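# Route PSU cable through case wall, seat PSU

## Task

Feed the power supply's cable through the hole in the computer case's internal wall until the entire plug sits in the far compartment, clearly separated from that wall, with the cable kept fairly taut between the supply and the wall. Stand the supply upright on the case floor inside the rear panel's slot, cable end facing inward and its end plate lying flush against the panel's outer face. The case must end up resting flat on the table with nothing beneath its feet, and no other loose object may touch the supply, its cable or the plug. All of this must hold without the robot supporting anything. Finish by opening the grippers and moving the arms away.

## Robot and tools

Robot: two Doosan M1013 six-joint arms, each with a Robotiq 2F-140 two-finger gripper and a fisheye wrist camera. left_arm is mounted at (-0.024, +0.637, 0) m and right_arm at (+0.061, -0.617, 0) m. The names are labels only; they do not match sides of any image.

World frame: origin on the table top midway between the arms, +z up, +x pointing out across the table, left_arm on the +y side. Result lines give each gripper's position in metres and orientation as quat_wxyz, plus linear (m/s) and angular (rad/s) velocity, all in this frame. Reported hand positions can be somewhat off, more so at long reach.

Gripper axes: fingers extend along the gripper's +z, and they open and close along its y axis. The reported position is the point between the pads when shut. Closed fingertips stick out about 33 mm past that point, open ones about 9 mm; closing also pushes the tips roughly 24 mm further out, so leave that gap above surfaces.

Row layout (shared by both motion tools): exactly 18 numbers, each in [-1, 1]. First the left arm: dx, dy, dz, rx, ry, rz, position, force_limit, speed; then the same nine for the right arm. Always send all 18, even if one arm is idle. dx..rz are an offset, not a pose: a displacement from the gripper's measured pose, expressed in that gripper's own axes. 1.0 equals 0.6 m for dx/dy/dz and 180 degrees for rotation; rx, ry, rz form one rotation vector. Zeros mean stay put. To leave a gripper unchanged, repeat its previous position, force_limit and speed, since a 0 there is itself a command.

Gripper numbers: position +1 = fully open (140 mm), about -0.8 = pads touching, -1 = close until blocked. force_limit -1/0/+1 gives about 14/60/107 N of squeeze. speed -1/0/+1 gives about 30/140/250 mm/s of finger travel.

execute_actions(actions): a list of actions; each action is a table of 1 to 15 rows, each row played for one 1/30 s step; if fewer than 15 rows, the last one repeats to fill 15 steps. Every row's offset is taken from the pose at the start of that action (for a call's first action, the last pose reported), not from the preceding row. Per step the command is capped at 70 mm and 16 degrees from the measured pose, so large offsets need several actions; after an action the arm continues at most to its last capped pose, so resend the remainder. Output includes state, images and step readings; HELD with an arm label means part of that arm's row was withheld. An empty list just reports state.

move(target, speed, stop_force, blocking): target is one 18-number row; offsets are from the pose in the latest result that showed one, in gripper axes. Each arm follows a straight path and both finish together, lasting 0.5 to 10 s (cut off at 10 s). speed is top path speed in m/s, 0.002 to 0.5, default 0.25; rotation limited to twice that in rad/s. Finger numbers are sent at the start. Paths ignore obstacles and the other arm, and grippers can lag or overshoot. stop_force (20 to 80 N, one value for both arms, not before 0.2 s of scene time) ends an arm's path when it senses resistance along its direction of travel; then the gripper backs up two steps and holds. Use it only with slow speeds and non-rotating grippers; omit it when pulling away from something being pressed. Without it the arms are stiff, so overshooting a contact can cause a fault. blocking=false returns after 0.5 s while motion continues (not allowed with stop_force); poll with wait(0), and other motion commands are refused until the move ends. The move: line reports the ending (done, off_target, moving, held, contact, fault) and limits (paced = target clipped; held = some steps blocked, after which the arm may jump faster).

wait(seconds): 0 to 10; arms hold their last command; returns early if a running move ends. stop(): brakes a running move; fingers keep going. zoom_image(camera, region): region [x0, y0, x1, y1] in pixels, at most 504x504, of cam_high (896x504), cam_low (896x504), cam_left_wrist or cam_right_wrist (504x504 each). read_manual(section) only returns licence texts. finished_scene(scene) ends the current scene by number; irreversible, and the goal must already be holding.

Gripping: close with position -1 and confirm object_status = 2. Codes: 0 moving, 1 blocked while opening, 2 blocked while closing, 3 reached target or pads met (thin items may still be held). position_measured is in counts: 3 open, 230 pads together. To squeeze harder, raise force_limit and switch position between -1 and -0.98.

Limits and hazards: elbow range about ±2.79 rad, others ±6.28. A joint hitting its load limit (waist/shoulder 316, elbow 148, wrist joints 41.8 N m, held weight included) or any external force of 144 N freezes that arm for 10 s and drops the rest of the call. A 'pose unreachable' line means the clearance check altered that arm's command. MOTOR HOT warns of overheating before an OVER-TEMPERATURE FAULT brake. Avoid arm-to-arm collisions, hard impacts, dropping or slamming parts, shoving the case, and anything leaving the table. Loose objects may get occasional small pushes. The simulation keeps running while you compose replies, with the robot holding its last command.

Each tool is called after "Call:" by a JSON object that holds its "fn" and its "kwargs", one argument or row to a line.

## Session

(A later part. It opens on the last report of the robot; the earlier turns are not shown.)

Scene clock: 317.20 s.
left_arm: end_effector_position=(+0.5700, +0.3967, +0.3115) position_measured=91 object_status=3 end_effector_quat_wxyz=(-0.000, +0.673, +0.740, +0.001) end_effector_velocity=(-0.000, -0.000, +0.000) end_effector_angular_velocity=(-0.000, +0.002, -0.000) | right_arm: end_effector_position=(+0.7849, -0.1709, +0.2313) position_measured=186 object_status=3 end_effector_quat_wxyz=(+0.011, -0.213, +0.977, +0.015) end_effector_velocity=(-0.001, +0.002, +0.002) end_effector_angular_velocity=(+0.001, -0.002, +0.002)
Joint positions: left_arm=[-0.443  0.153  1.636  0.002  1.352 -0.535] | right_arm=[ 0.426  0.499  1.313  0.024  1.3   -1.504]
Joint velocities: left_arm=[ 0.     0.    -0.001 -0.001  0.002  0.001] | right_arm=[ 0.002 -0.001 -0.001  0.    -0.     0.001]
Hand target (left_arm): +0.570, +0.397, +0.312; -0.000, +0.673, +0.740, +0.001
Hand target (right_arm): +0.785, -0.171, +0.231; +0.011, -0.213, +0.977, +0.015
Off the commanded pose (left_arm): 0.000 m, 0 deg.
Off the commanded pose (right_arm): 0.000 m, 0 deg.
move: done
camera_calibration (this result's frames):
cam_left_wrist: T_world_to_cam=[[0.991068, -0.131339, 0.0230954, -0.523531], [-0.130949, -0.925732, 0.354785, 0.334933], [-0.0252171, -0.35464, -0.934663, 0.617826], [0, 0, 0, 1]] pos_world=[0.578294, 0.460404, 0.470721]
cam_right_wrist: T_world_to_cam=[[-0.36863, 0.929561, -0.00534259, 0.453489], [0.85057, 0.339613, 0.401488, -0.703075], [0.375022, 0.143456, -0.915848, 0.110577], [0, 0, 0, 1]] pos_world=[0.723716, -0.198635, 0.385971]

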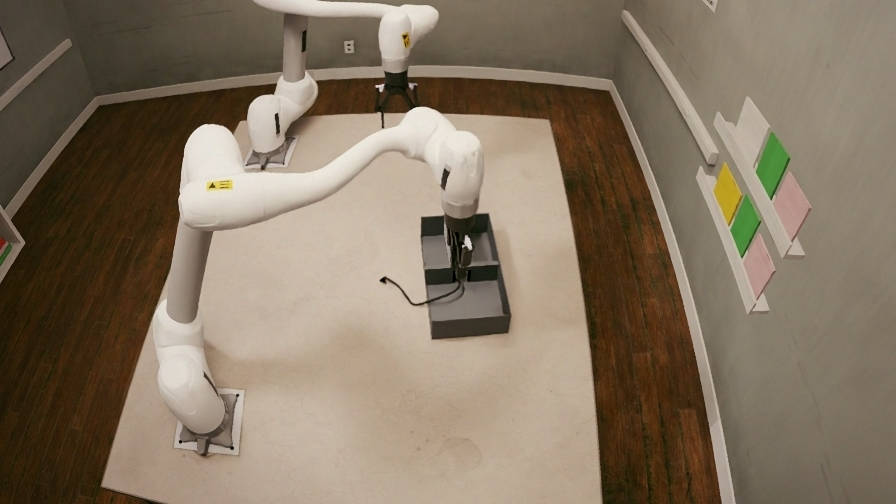

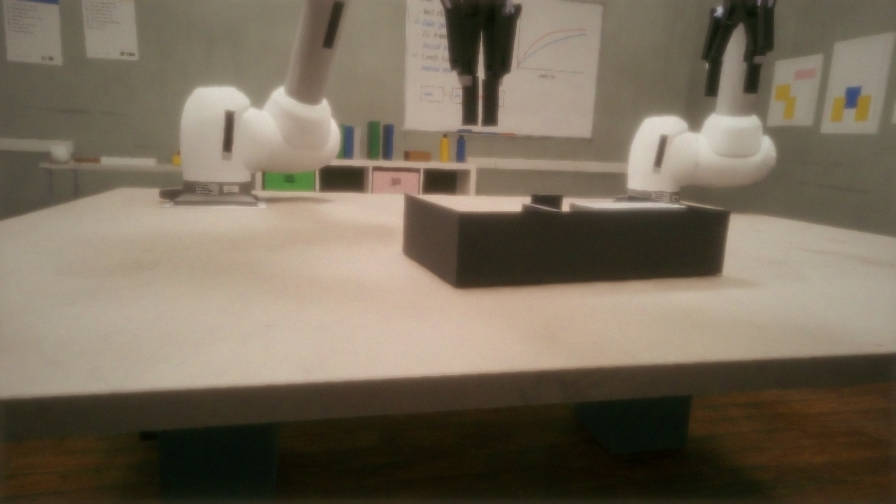

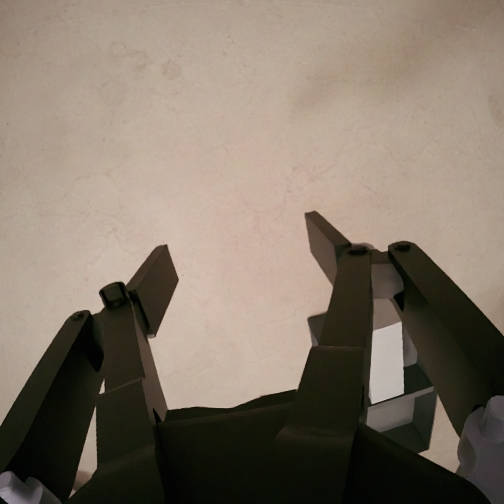

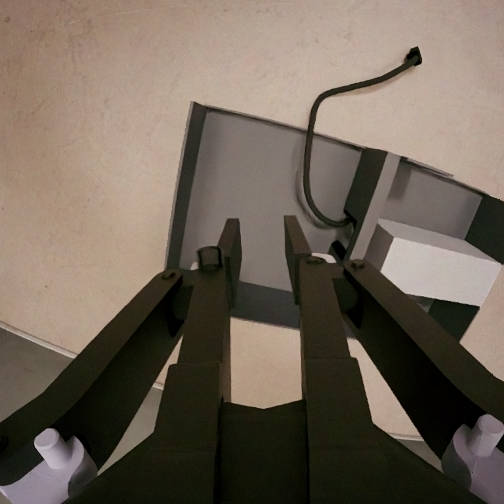

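Call:
{"fn": "move", "kwargs": {
  "target": [0.3,0,0,0,0,0,0.3,0.3,-0.5,0.26,0.33,0.13,0,0,0.41,-0.2,-0.3,0],
  "speed": 0.2
}}

Scene clock: 335.07 s.
left_arm: end_effector_position=(+0.5526, +0.5758, +0.3117) position_measured=91 object_status=3 end_effector_quat_wxyz=(-0.001, +0.673, +0.740, +0.001) end_effector_velocity=(+0.000, +0.001, -0.001) end_effector_angular_velocity=(-0.001, +0.002, +0.001) | right_arm: end_effector_position=(+0.5616, -0.0534, +0.1542) position_measured=154 object_status=3 end_effector_quat_wxyz=(-0.001, +0.416, +0.909, +0.019) end_effector_velocity=(-0.001, +0.000, -0.001) end_effector_angular_velocity=(-0.001, -0.001, -0.007)
Joint positions: left_arm=[-0.17   0.056  1.744  0.003  1.341 -0.263] | right_arm=[0.716 0.39  1.623 0.017 1.093 0.072]
Joint velocities: left_arm=[ 0.002  0.001  0.001 -0.001 -0.     0.001] | right_arm=[ 0.002 -0.     0.001 -0.001 -0.001  0.01 ]
Hand target (left_arm): +0.553, +0.576, +0.312; -0.001, +0.673, +0.740, +0.001
Hand target (right_arm): +0.561, -0.053, +0.154; -0.001, +0.416, +0.909, +0.019
Off the commanded pose (left_arm): 0.000 m, 0 deg.
Off the commanded pose (right_arm): 0.000 m, 0 deg.
move: done
camera_calibration (this result's frames):
cam_left_wrist: T_world_to_cam=[[0.991068, -0.131399, 0.0227827, -0.482654], [-0.130909, -0.925962, 0.354199, 0.498748], [-0.0254454, -0.354017, -0.934893, 0.680938], [0, 0, 0, 1]] pos_world=[0.560961, 0.639466, 0.470944]
cam_right_wrist: T_world_to_cam=[[0.789048, 0.614332, 0.00033221, -0.406341], [0.573211, -0.736427, 0.359312, -0.417313], [0.220981, -0.283324, -0.933217, 0.173231], [0, 0, 0, 1]] pos_world=[0.52155, -0.00861173, 0.311742]

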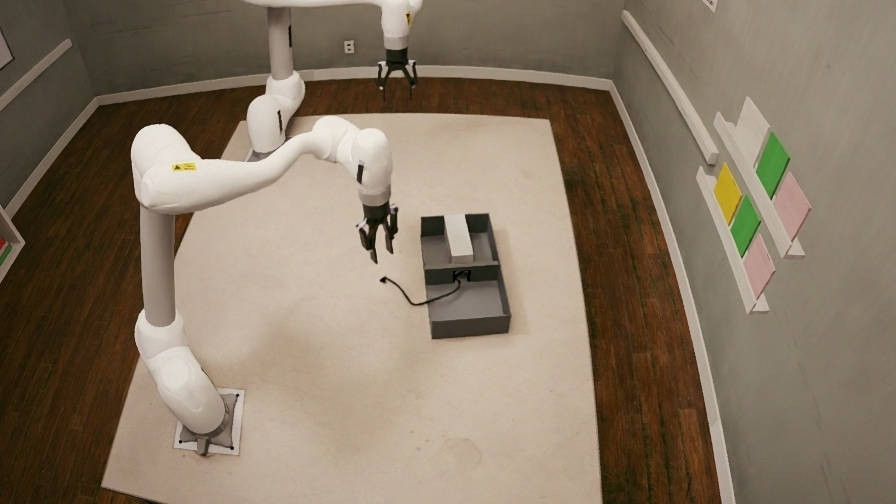

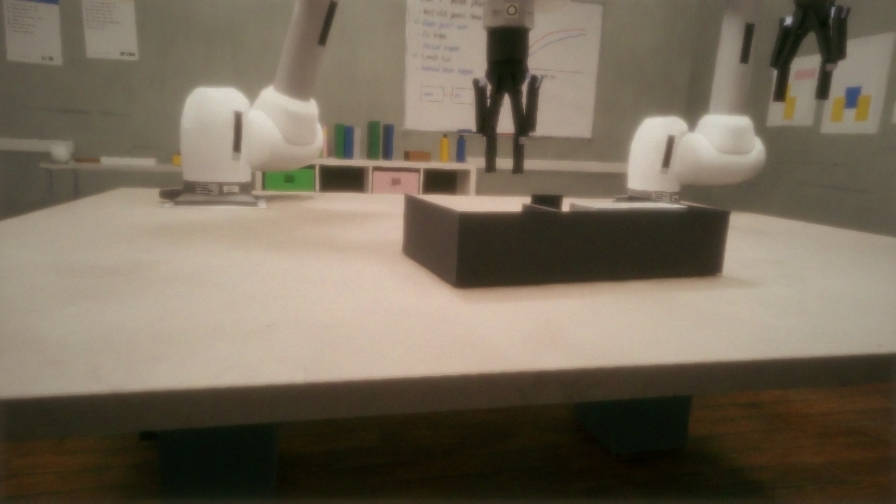

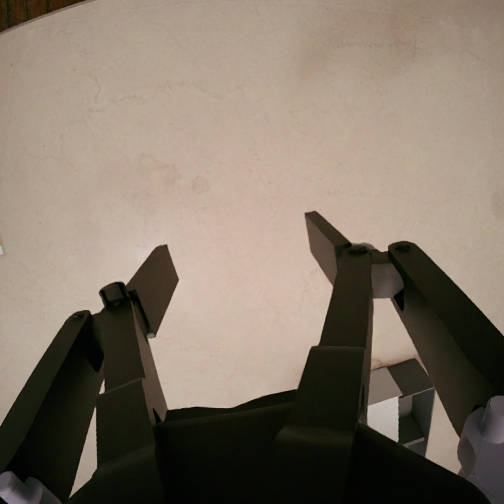

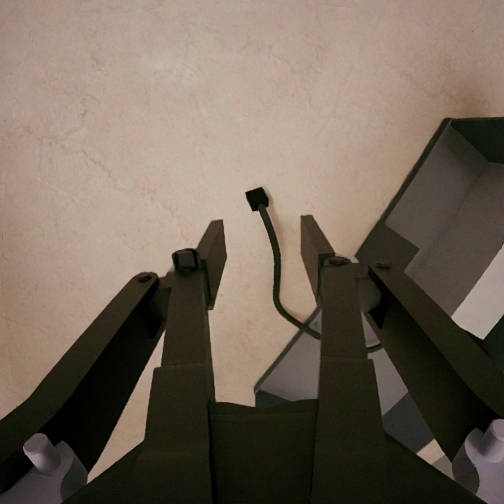

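Call:
{"fn": "move", "kwargs": {
  "target": [0,0,0,0,0,0,0.3,0.3,-0.5,0.008,-0.002,0.185,0,0,-0.08,-0.2,-0.3,0],
  "speed": 0.08
}}

Scene clock: 344.77 s.
left_arm: end_effector_position=(+0.5526, +0.5759, +0.3117) position_measured=91 object_status=3 end_effector_quat_wxyz=(-0.001, +0.673, +0.740, +0.001) end_effector_velocity=(-0.001, +0.000, -0.001) end_effector_angular_velocity=(+0.000, +0.002, -0.000) | right_arm: end_effector_position=(+0.5591, -0.0467, +0.0434) position_measured=154 object_status=3 end_effector_quat_wxyz=(+0.001, +0.299, +0.954, +0.019) end_effector_velocity=(+0.001, -0.000, -0.001) end_effector_angular_velocity=(+0.000, +0.000, +0.002)
Joint positions: left_arm=[-0.17   0.056  1.744  0.003  1.341 -0.263] | right_arm=[ 0.724  0.486  1.705  0.018  0.915 -0.173]
Joint velocities: left_arm=[ 0.     0.001  0.    -0.     0.001  0.   ] | right_arm=[-0.001  0.001  0.001  0.    -0.002 -0.003]
Hand target (left_arm): +0.553, +0.576, +0.312; -0.001, +0.673, +0.740, +0.001
Hand target (right_arm): +0.559, -0.047, +0.043; +0.001, +0.299, +0.954, +0.019
Off the commanded pose (left_arm): 0.000 m, 0 deg.
Off the commanded pose (right_arm): 0.000 m, 0 deg.
move: done
camera_calibration (this result's frames):
cam_left_wrist: T_world_to_cam=[[0.991078, -0.131322, 0.0227871, -0.48269], [-0.130839, -0.925972, 0.354199, 0.498757], [-0.0254138, -0.35402, -0.934892, 0.680941], [0, 0, 0, 1]] pos_world=[0.560945, 0.639514, 0.470947]
cam_right_wrist: T_world_to_cam=[[0.611888, 0.790934, 0.00410623, -0.301297], [0.73468, -0.570276, 0.367466, -0.45403], [0.292983, -0.221831, -0.930028, 0.0347483], [0, 0, 0, 1]] pos_world=[0.507746, -0.0129078, 0.200394]

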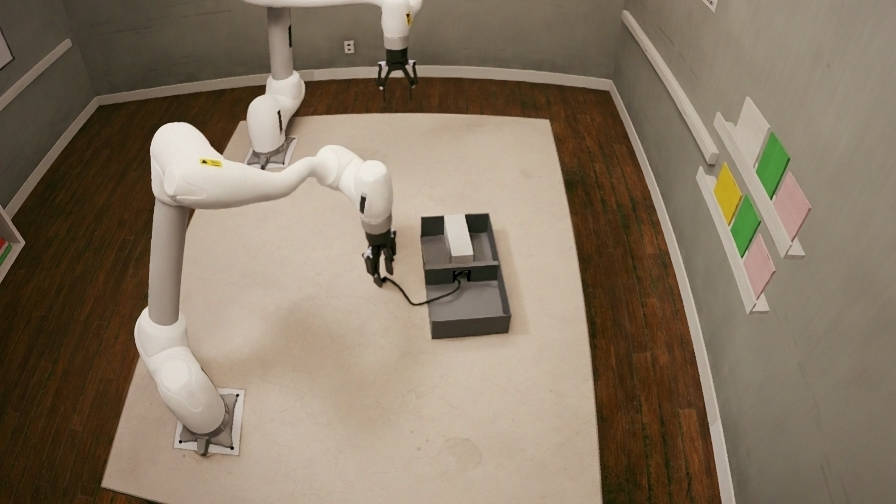

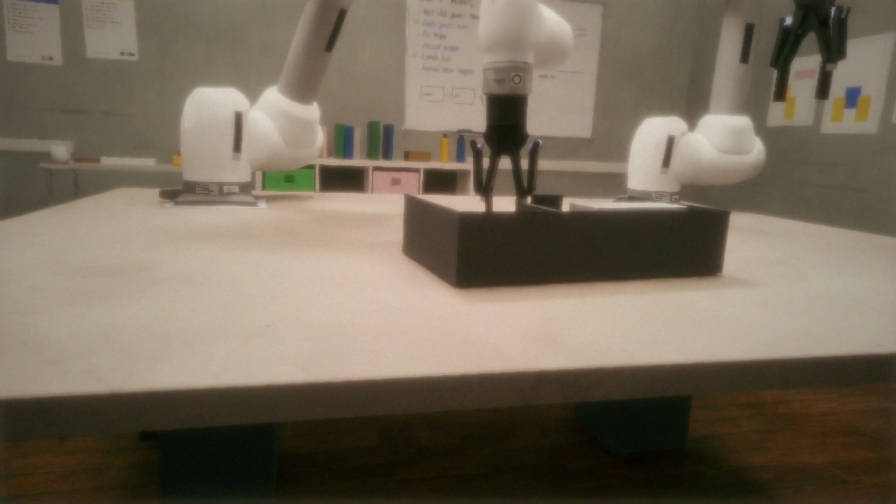

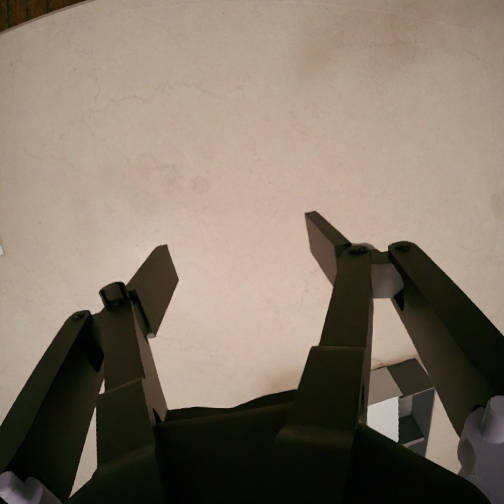

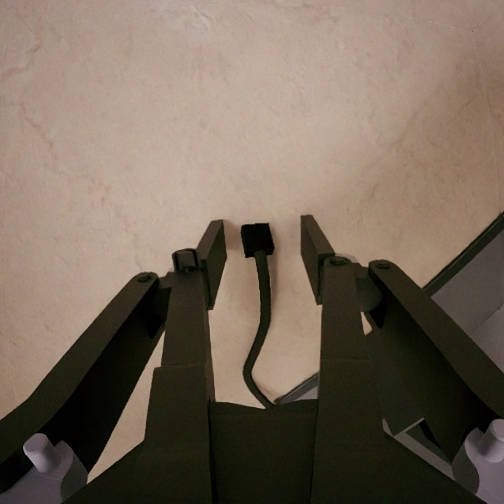

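Call:
{"fn": "move", "kwargs": {
  "target": [0,0,0,0,0,0,0.3,0.3,-0.5,0,0,0.006,0,0,0,-1,-0.3,-0.5],
  "speed": 0.02
}}

Call:
{"fn": "move", "kwargs": {
  "target": [0,0,0,0,0,0,0.3,0.3,-0.5,-0.43,-0.21,-0.2,0,0,-0.55,-1,-0.3,-0.5],
  "speed": 0.25
}}

Scene clock: 354.90 s.
left_arm: end_effector_position=(+0.5526, +0.5758, +0.3117) position_measured=91 object_status=3 end_effector_quat_wxyz=(-0.001, +0.673, +0.740, +0.001) end_effector_velocity=(+0.000, -0.000, +0.001) end_effector_angular_velocity=(-0.001, -0.001, +0.000) | right_arm: end_effector_position=(+0.5592, -0.0465, +0.0400) position_measured=206 object_status=2 end_effector_quat_wxyz=(+0.001, +0.299, +0.954, +0.019) end_effector_velocity=(-0.000, -0.001, -0.002) end_effector_angular_velocity=(-0.001, +0.002, -0.002)
Joint positions: left_arm=[-0.17   0.056  1.744  0.003  1.341 -0.263] | right_arm=[ 0.724  0.489  1.707  0.018  0.91  -0.174]
Joint velocities: left_arm=[ 0.    -0.    -0.001 -0.001  0.     0.   ] | right_arm=[-0.001  0.002  0.002  0.001 -0.002  0.001]
Hand target (left_arm): +0.553, +0.576, +0.312; -0.001, +0.673, +0.740, +0.001
Hand target (right_arm): +0.559, -0.047, +0.040; +0.001, +0.299, +0.954, +0.019
Off the commanded pose (left_arm): 0.000 m, 0 deg.
Off the commanded pose (right_arm): 0.000 m, 0 deg.
move: done
camera_calibration (this result's frames):
cam_left_wrist: T_world_to_cam=[[0.991068, -0.131399, 0.0227848, -0.482656], [-0.13091, -0.925962, 0.354199, 0.498749], [-0.0254434, -0.354017, -0.934893, 0.680937], [0, 0, 0, 1]] pos_world=[0.560961, 0.639466, 0.470945]
cam_right_wrist: T_world_to_cam=[[0.611714, 0.791067, 0.00427722, -0.301394], [0.734762, -0.570161, 0.36748, -0.452786], [0.29314, -0.22165, -0.930022, 0.0315035], [0, 0, 0, 1]] pos_world=[0.507821, -0.0127555, 0.196978]

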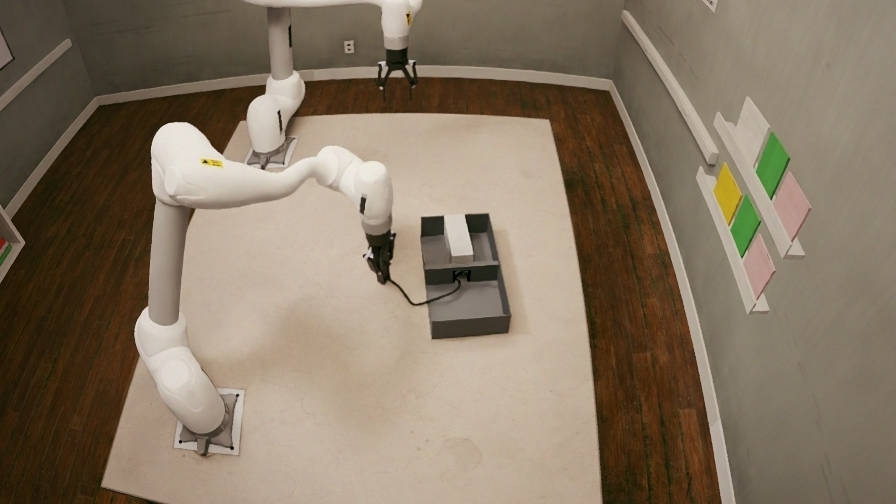

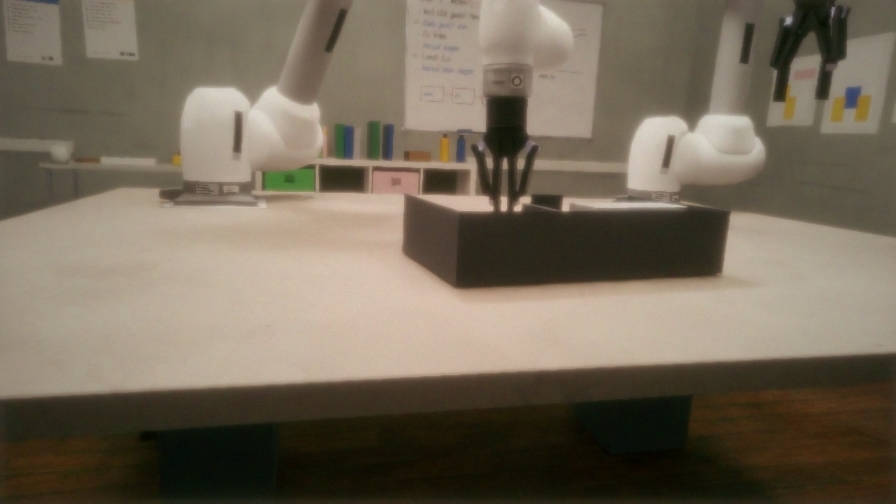

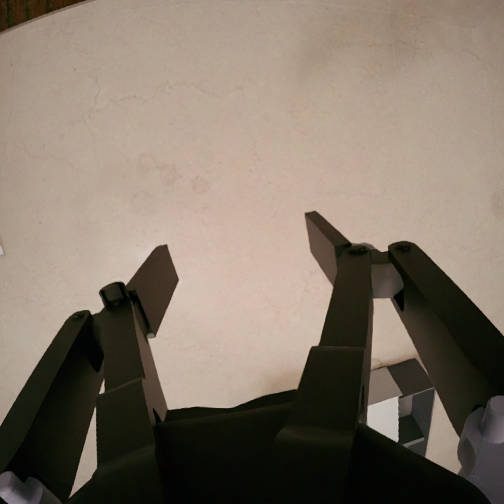

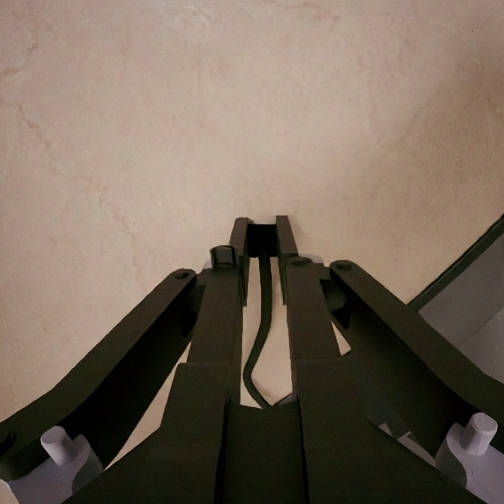

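Scene clock: 358.80 s.
left_arm: end_effector_position=(+0.5526, +0.5758, +0.3117) position_measured=91 object_status=3 end_effector_quat_wxyz=(-0.001, +0.673, +0.740, +0.001) end_effector_velocity=(-0.001, -0.000, -0.001) end_effector_angular_velocity=(-0.001, +0.003, +0.000) | right_arm: end_effector_position=(+0.6980, -0.3011, +0.1533) position_measured=206 object_status=2 end_effector_quat_wxyz=(+0.015, -0.531, +0.847, +0.011) end_effector_velocity=(+0.001, -0.002, +0.001) end_effector_angular_velocity=(+0.001, +0.000, +0.008)
Joint positions: left_arm=[-0.17   0.056  1.744  0.003  1.341 -0.263] | right_arm=[ 0.323  0.332  1.708  0.03   1.074 -2.305]
Joint velocities: left_arm=[ 0.     0.001  0.001 -0.002  0.001  0.   ] | right_arm=[-0.004 -0.    -0.001  0.002  0.001 -0.012]
Hand target (left_arm): +0.553, +0.576, +0.312; -0.001, +0.673, +0.740, +0.001
Hand target (right_arm): +0.698, -0.301, +0.153; +0.015, -0.531, +0.847, +0.011
Off the commanded pose (left_arm): 0.000 m, 0 deg.
Off the commanded pose (right_arm): 0.001 m, 0 deg.
move: done
camera_calibration (this result's frames):
cam_left_wrist: T_world_to_cam=[[0.991068, -0.131399, 0.022785, -0.482656], [-0.13091, -0.925962, 0.354199, 0.498749], [-0.0254433, -0.354018, -0.934893, 0.680937], [0, 0, 0, 1]] pos_world=[0.560961, 0.639466, 0.470945]
cam_right_wrist: T_world_to_cam=[[-0.875763, 0.48189, -0.0286489, 0.764846], [0.429015, 0.804134, 0.411479, -0.121091], [0.221325, 0.348068, -0.910969, 0.258524], [0, 0, 0, 1]] pos_world=[0.664556, -0.361182, 0.307246]

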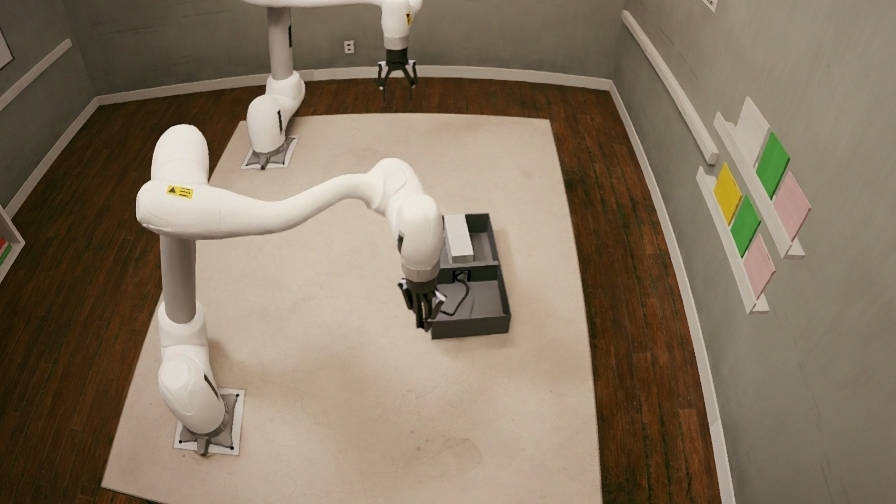

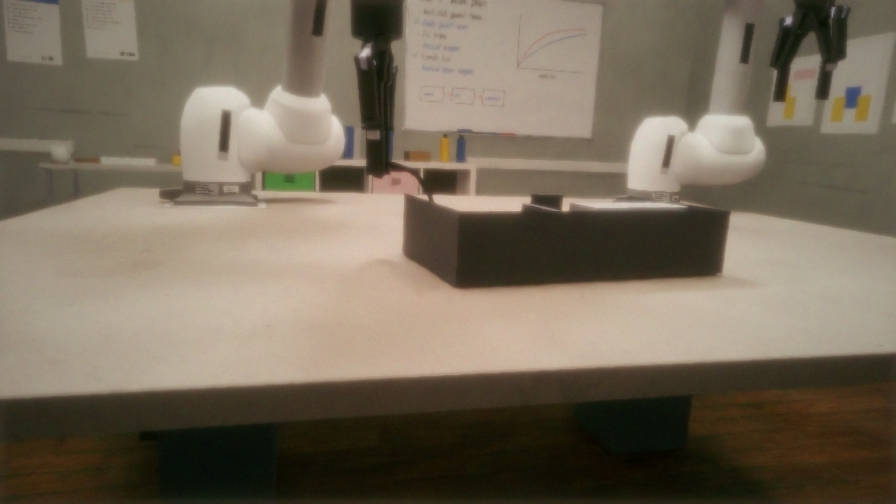

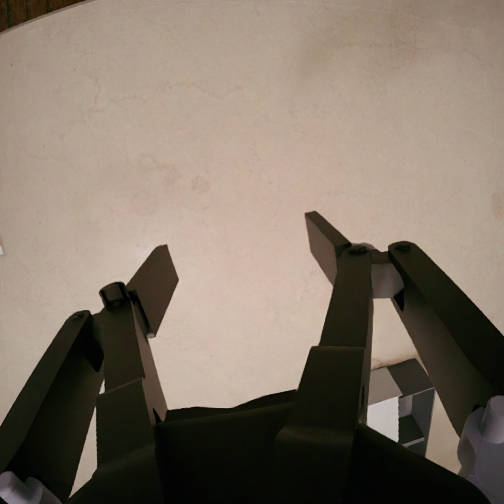

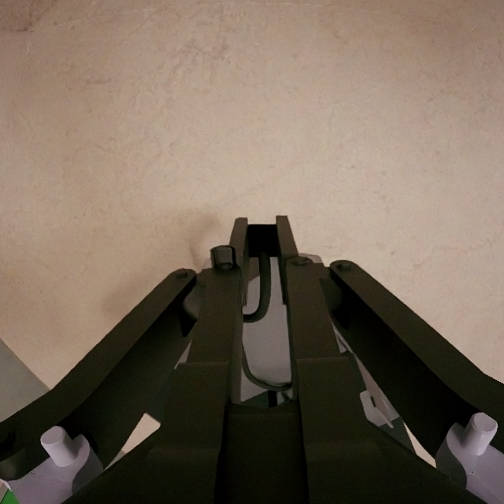

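Call:
{"fn": "move", "kwargs": {
  "target": [0,0,0,0,0,0,0.3,0.3,-0.5,-0.498,-0.373,0,0,0,-0.55,-1,-0.3,-0.5],
  "speed": 0.2
}}

Call:
{"fn": "zoom_image", "kwargs": {
  "camera": "cam_high",
  "region": [400,180,600,360]
}}

Scene clock: 370.93 s.
left_arm: end_effector_position=(+0.5526, +0.5758, +0.3117) position_measured=91 object_status=3 end_effector_quat_wxyz=(-0.001, +0.673, +0.740, +0.001) end_effector_velocity=(+0.001, -0.000, -0.000) end_effector_angular_velocity=(-0.001, -0.000, +0.000) | right_arm: end_effector_position=(+1.0290, -0.1295, +0.1637) position_measured=206 object_status=2 end_effector_quat_wxyz=(-0.018, +0.989, -0.146, +0.005) end_effector_velocity=(+0.001, +0.001, -0.000) end_effector_angular_velocity=(-0.000, +0.003, +0.005)
Joint positions: left_arm=[-0.17   0.056  1.744  0.003  1.341 -0.263] | right_arm=[ 0.35   0.979  0.596  0.025  1.538 -3.992]
Joint velocities: left_arm=[ 0.     0.001 -0.001 -0.001 -0.001  0.   ] | right_arm=[ 0.001  0.007 -0.012  0.001  0.009 -0.004]
Hand target (left_arm): +0.553, +0.576, +0.312; -0.001, +0.673, +0.740, +0.001
Hand target (right_arm): +1.029, -0.129, +0.164; -0.018, +0.989, -0.146, +0.005
Off the commanded pose (left_arm): 0.000 m, 0 deg.
Off the commanded pose (right_arm): 0.001 m, 0 deg.
move: done
camera_calibration (this result's frames):
cam_left_wrist: T_world_to_cam=[[0.991068, -0.131399, 0.0227847, -0.482656], [-0.13091, -0.925962, 0.354198, 0.498749], [-0.0254434, -0.354017, -0.934893, 0.680937], [0, 0, 0, 1]] pos_world=[0.560961, 0.639466, 0.470945]
cam_right_wrist: T_world_to_cam=[[-0.337185, -0.938838, -0.0699316, 0.240829], [-0.881311, 0.288657, 0.374124, 0.882313], [-0.331055, 0.18778, -0.924738, 0.684944], [0, 0, 0, 1]] pos_world=[1.08555, -0.157206, 0.320141]

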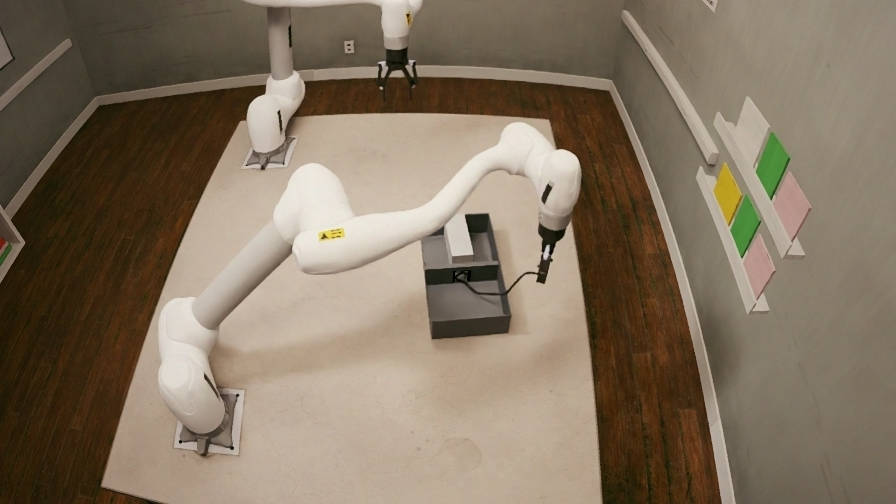

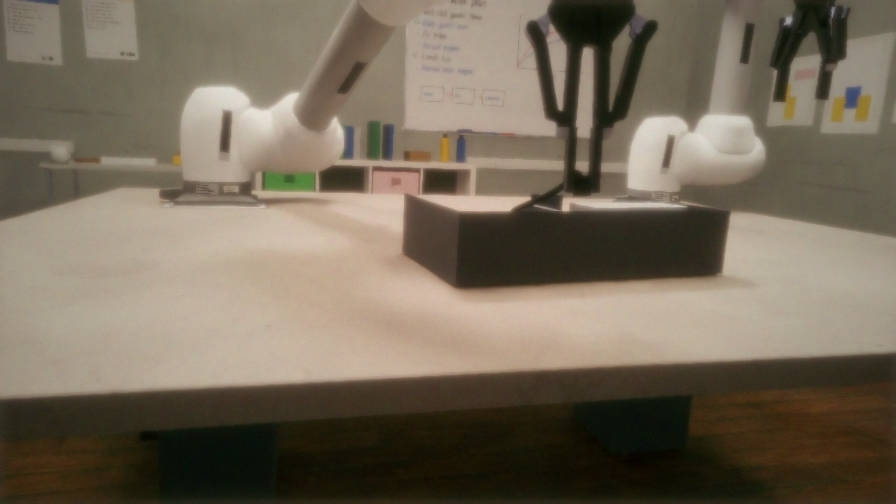

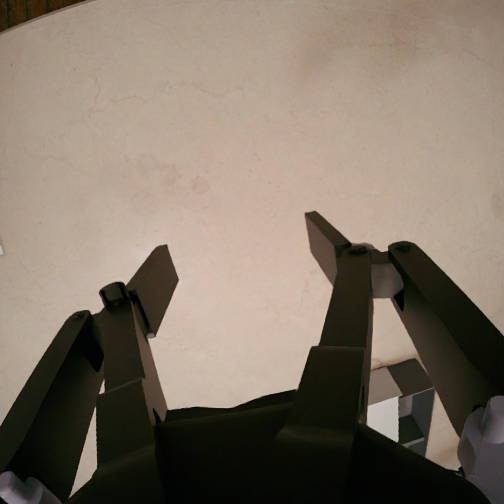

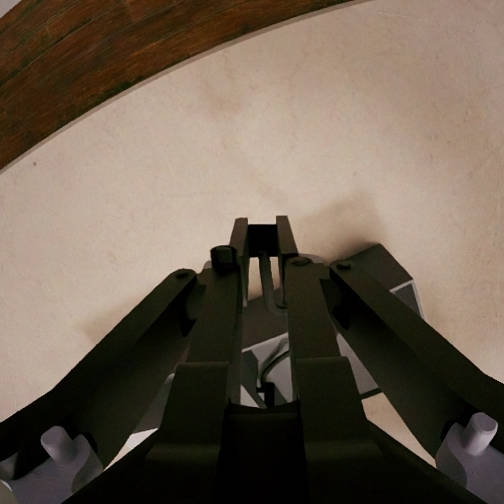

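Region (400, 180, 600, 360) of cam_high's 896x504 image, scaled by 2.520, with more detail than that image has; it fills the top 454 rows of this view, and the rest is white.

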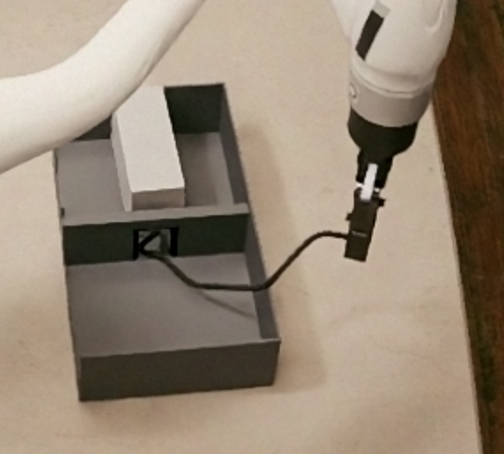

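Call:
{"fn": "move", "kwargs": {
  "target": [0,0,0,0,0,0,0.3,0.3,-0.5,-0.237,0.193,0.05,0,0,0.63,-1,-0.3,-0.5],
  "speed": 0.25
}}

Call:
{"fn": "move", "kwargs": {
  "target": [0,0,0,0,0,0,0.3,0.3,-0.5,0.03,0.07,0.14,0,0,0.65,-1,-0.3,-0.5],
  "speed": 0.25
}}

Call:
{"fn": "zoom_image", "kwargs": {
  "camera": "cam_high",
  "region": [380,180,580,360]
}}

Scene clock: 387.33 s.
left_arm: end_effector_position=(+0.5526, +0.5758, +0.3117) position_measured=91 object_status=3 end_effector_quat_wxyz=(-0.001, +0.673, +0.740, +0.001) end_effector_velocity=(-0.000, +0.000, +0.002) end_effector_angular_velocity=(+0.000, -0.003, -0.000) | right_arm: end_effector_position=(+0.8601, -0.1982, +0.1290) position_measured=206 object_status=2 end_effector_quat_wxyz=(+0.014, -0.421, +0.907, +0.013) end_effector_velocity=(-0.001, +0.001, -0.000) end_effector_angular_velocity=(-0.000, -0.001, -0.007)
Joint positions: left_arm=[-0.17   0.056  1.744  0.003  1.341 -0.263] | right_arm=[ 0.359  0.632  1.288  0.027  1.193 -2.014]
Joint velocities: left_arm=[ 0.    -0.002 -0.     0.001 -0.001 -0.   ] | right_arm=[ 0.002 -0.001  0.003 -0.001 -0.002  0.009]
Hand target (left_arm): +0.553, +0.576, +0.312; -0.001, +0.673, +0.740, +0.001
Hand target (right_arm): +0.860, -0.198, +0.129; +0.014, -0.421, +0.907, +0.013
Off the commanded pose (left_arm): 0.000 m, 0 deg.
Off the commanded pose (right_arm): 0.000 m, 0 deg.
move: done
camera_calibration (this result's frames):
cam_left_wrist: T_world_to_cam=[[0.991068, -0.131399, 0.0227848, -0.482656], [-0.13091, -0.925962, 0.354198, 0.498749], [-0.0254433, -0.354017, -0.934893, 0.680937], [0, 0, 0, 1]] pos_world=[0.560961, 0.639466, 0.470945]
cam_right_wrist: T_world_to_cam=[[-0.72895, 0.684292, -0.0194282, 0.769145], [0.618454, 0.670452, 0.409889, -0.452627], [0.293509, 0.286773, -0.911929, 0.0905623], [0, 0, 0, 1]] pos_world=[0.814016, -0.248826, 0.283056]

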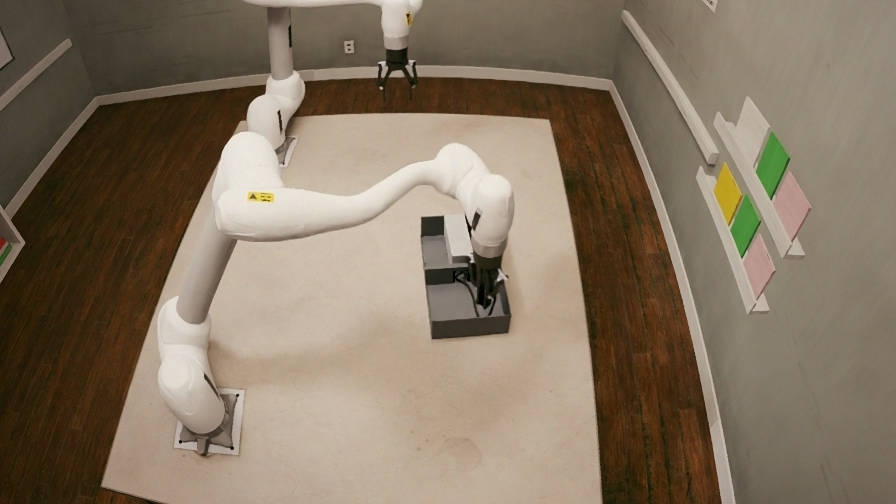

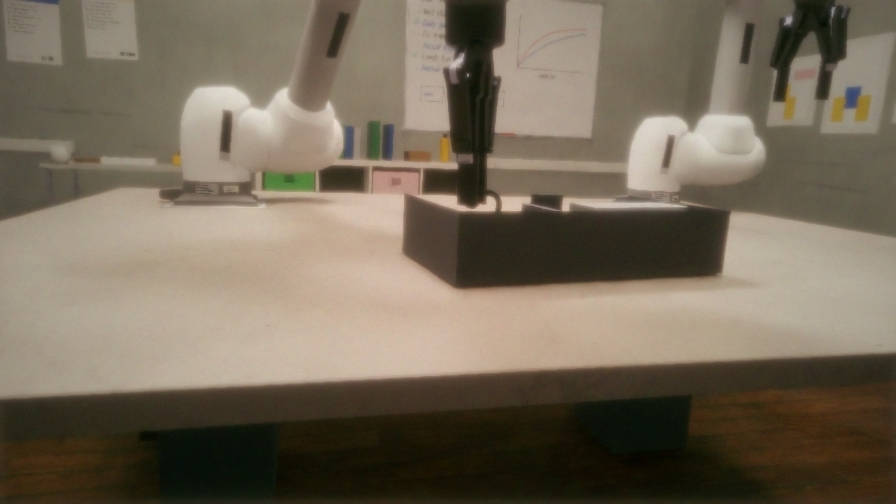

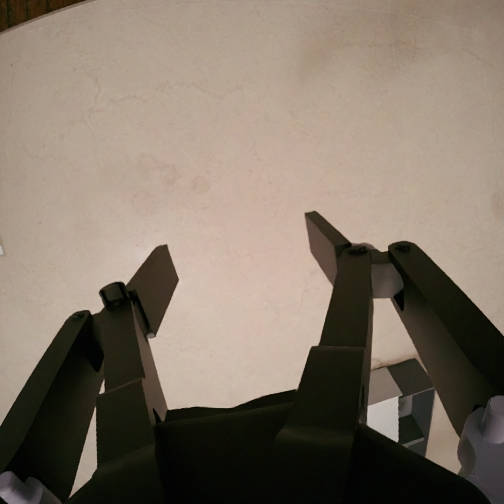

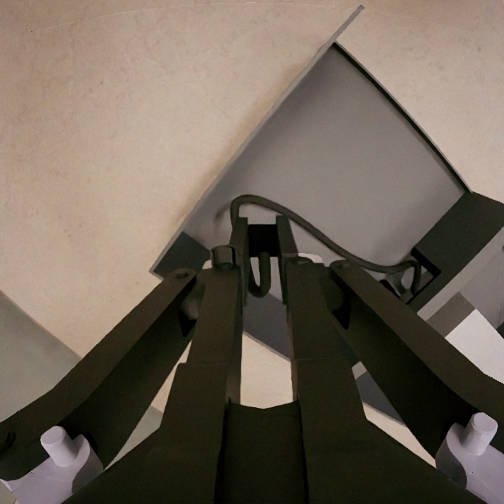

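Scene clock: 391.87 s.
left_arm: end_effector_position=(+0.5526, +0.5758, +0.3117) position_measured=91 object_status=3 end_effector_quat_wxyz=(-0.001, +0.673, +0.740, +0.001) end_effector_velocity=(-0.000, -0.000, +0.000) end_effector_angular_velocity=(-0.001, +0.000, -0.001) | right_arm: end_effector_position=(+0.8177, -0.1820, +0.0449) position_measured=206 object_status=2 end_effector_quat_wxyz=(-0.003, +0.553, +0.833, +0.019) end_effector_velocity=(-0.000, +0.000, -0.001) end_effector_angular_velocity=(-0.001, -0.000, -0.008)
Joint positions: left_arm=[-0.17   0.056  1.744  0.003  1.341 -0.263] | right_arm=[0.396 0.645 1.431 0.028 1.036 0.06 ]
Joint velocities: left_arm=[-0.    -0.001  0.001 -0.001  0.     0.002] | right_arm=[ 0.001  0.     0.    -0.001 -0.001  0.009]
Hand target (left_arm): +0.553, +0.576, +0.312; -0.001, +0.673, +0.740, +0.001
Hand target (right_arm): +0.818, -0.182, +0.045; -0.003, +0.553, +0.833, +0.019
Off the commanded pose (left_arm): 0.000 m, 0 deg.
Off the commanded pose (right_arm): 0.000 m, 0 deg.
move: done
camera_calibration (this result's frames):
cam_left_wrist: T_world_to_cam=[[0.991068, -0.131399, 0.0227849, -0.482656], [-0.13091, -0.925962, 0.354198, 0.498749], [-0.0254433, -0.354017, -0.934893, 0.680937], [0, 0, 0, 1]] pos_world=[0.560961, 0.639466, 0.470945]
cam_right_wrist: T_world_to_cam=[[0.940117, 0.340793, -0.00636524, -0.702389], [0.321161, -0.879396, 0.351452, -0.439136], [0.114175, -0.332451, -0.936184, 0.0567199], [0, 0, 0, 1]] pos_world=[0.794885, -0.127948, 0.202965]

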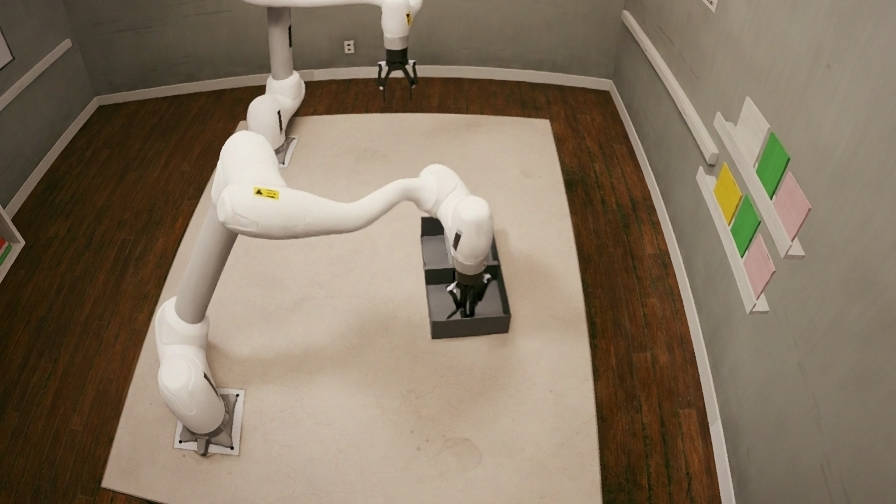

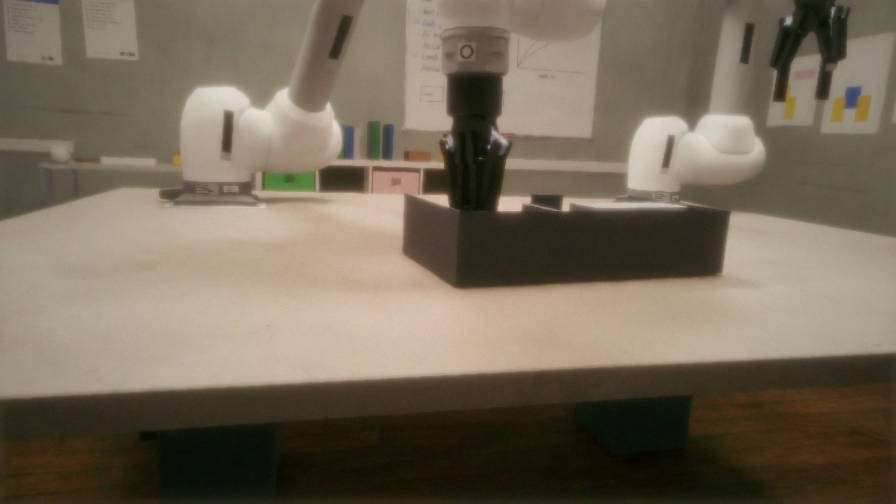

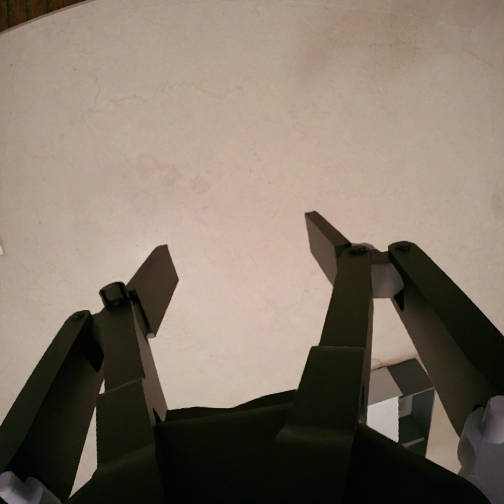

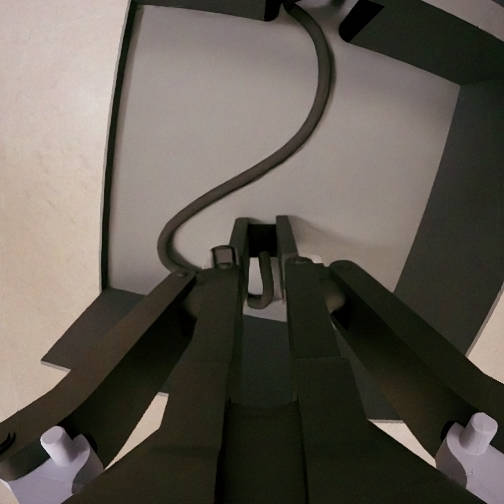

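Region (380, 180, 580, 360) of cam_high's 896x504 image, scaled by 2.520, with more detail than that image has; it fills the top 454 rows of this view, and the rest is white.

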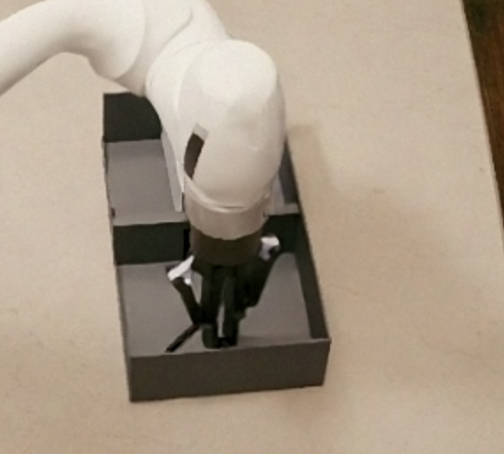

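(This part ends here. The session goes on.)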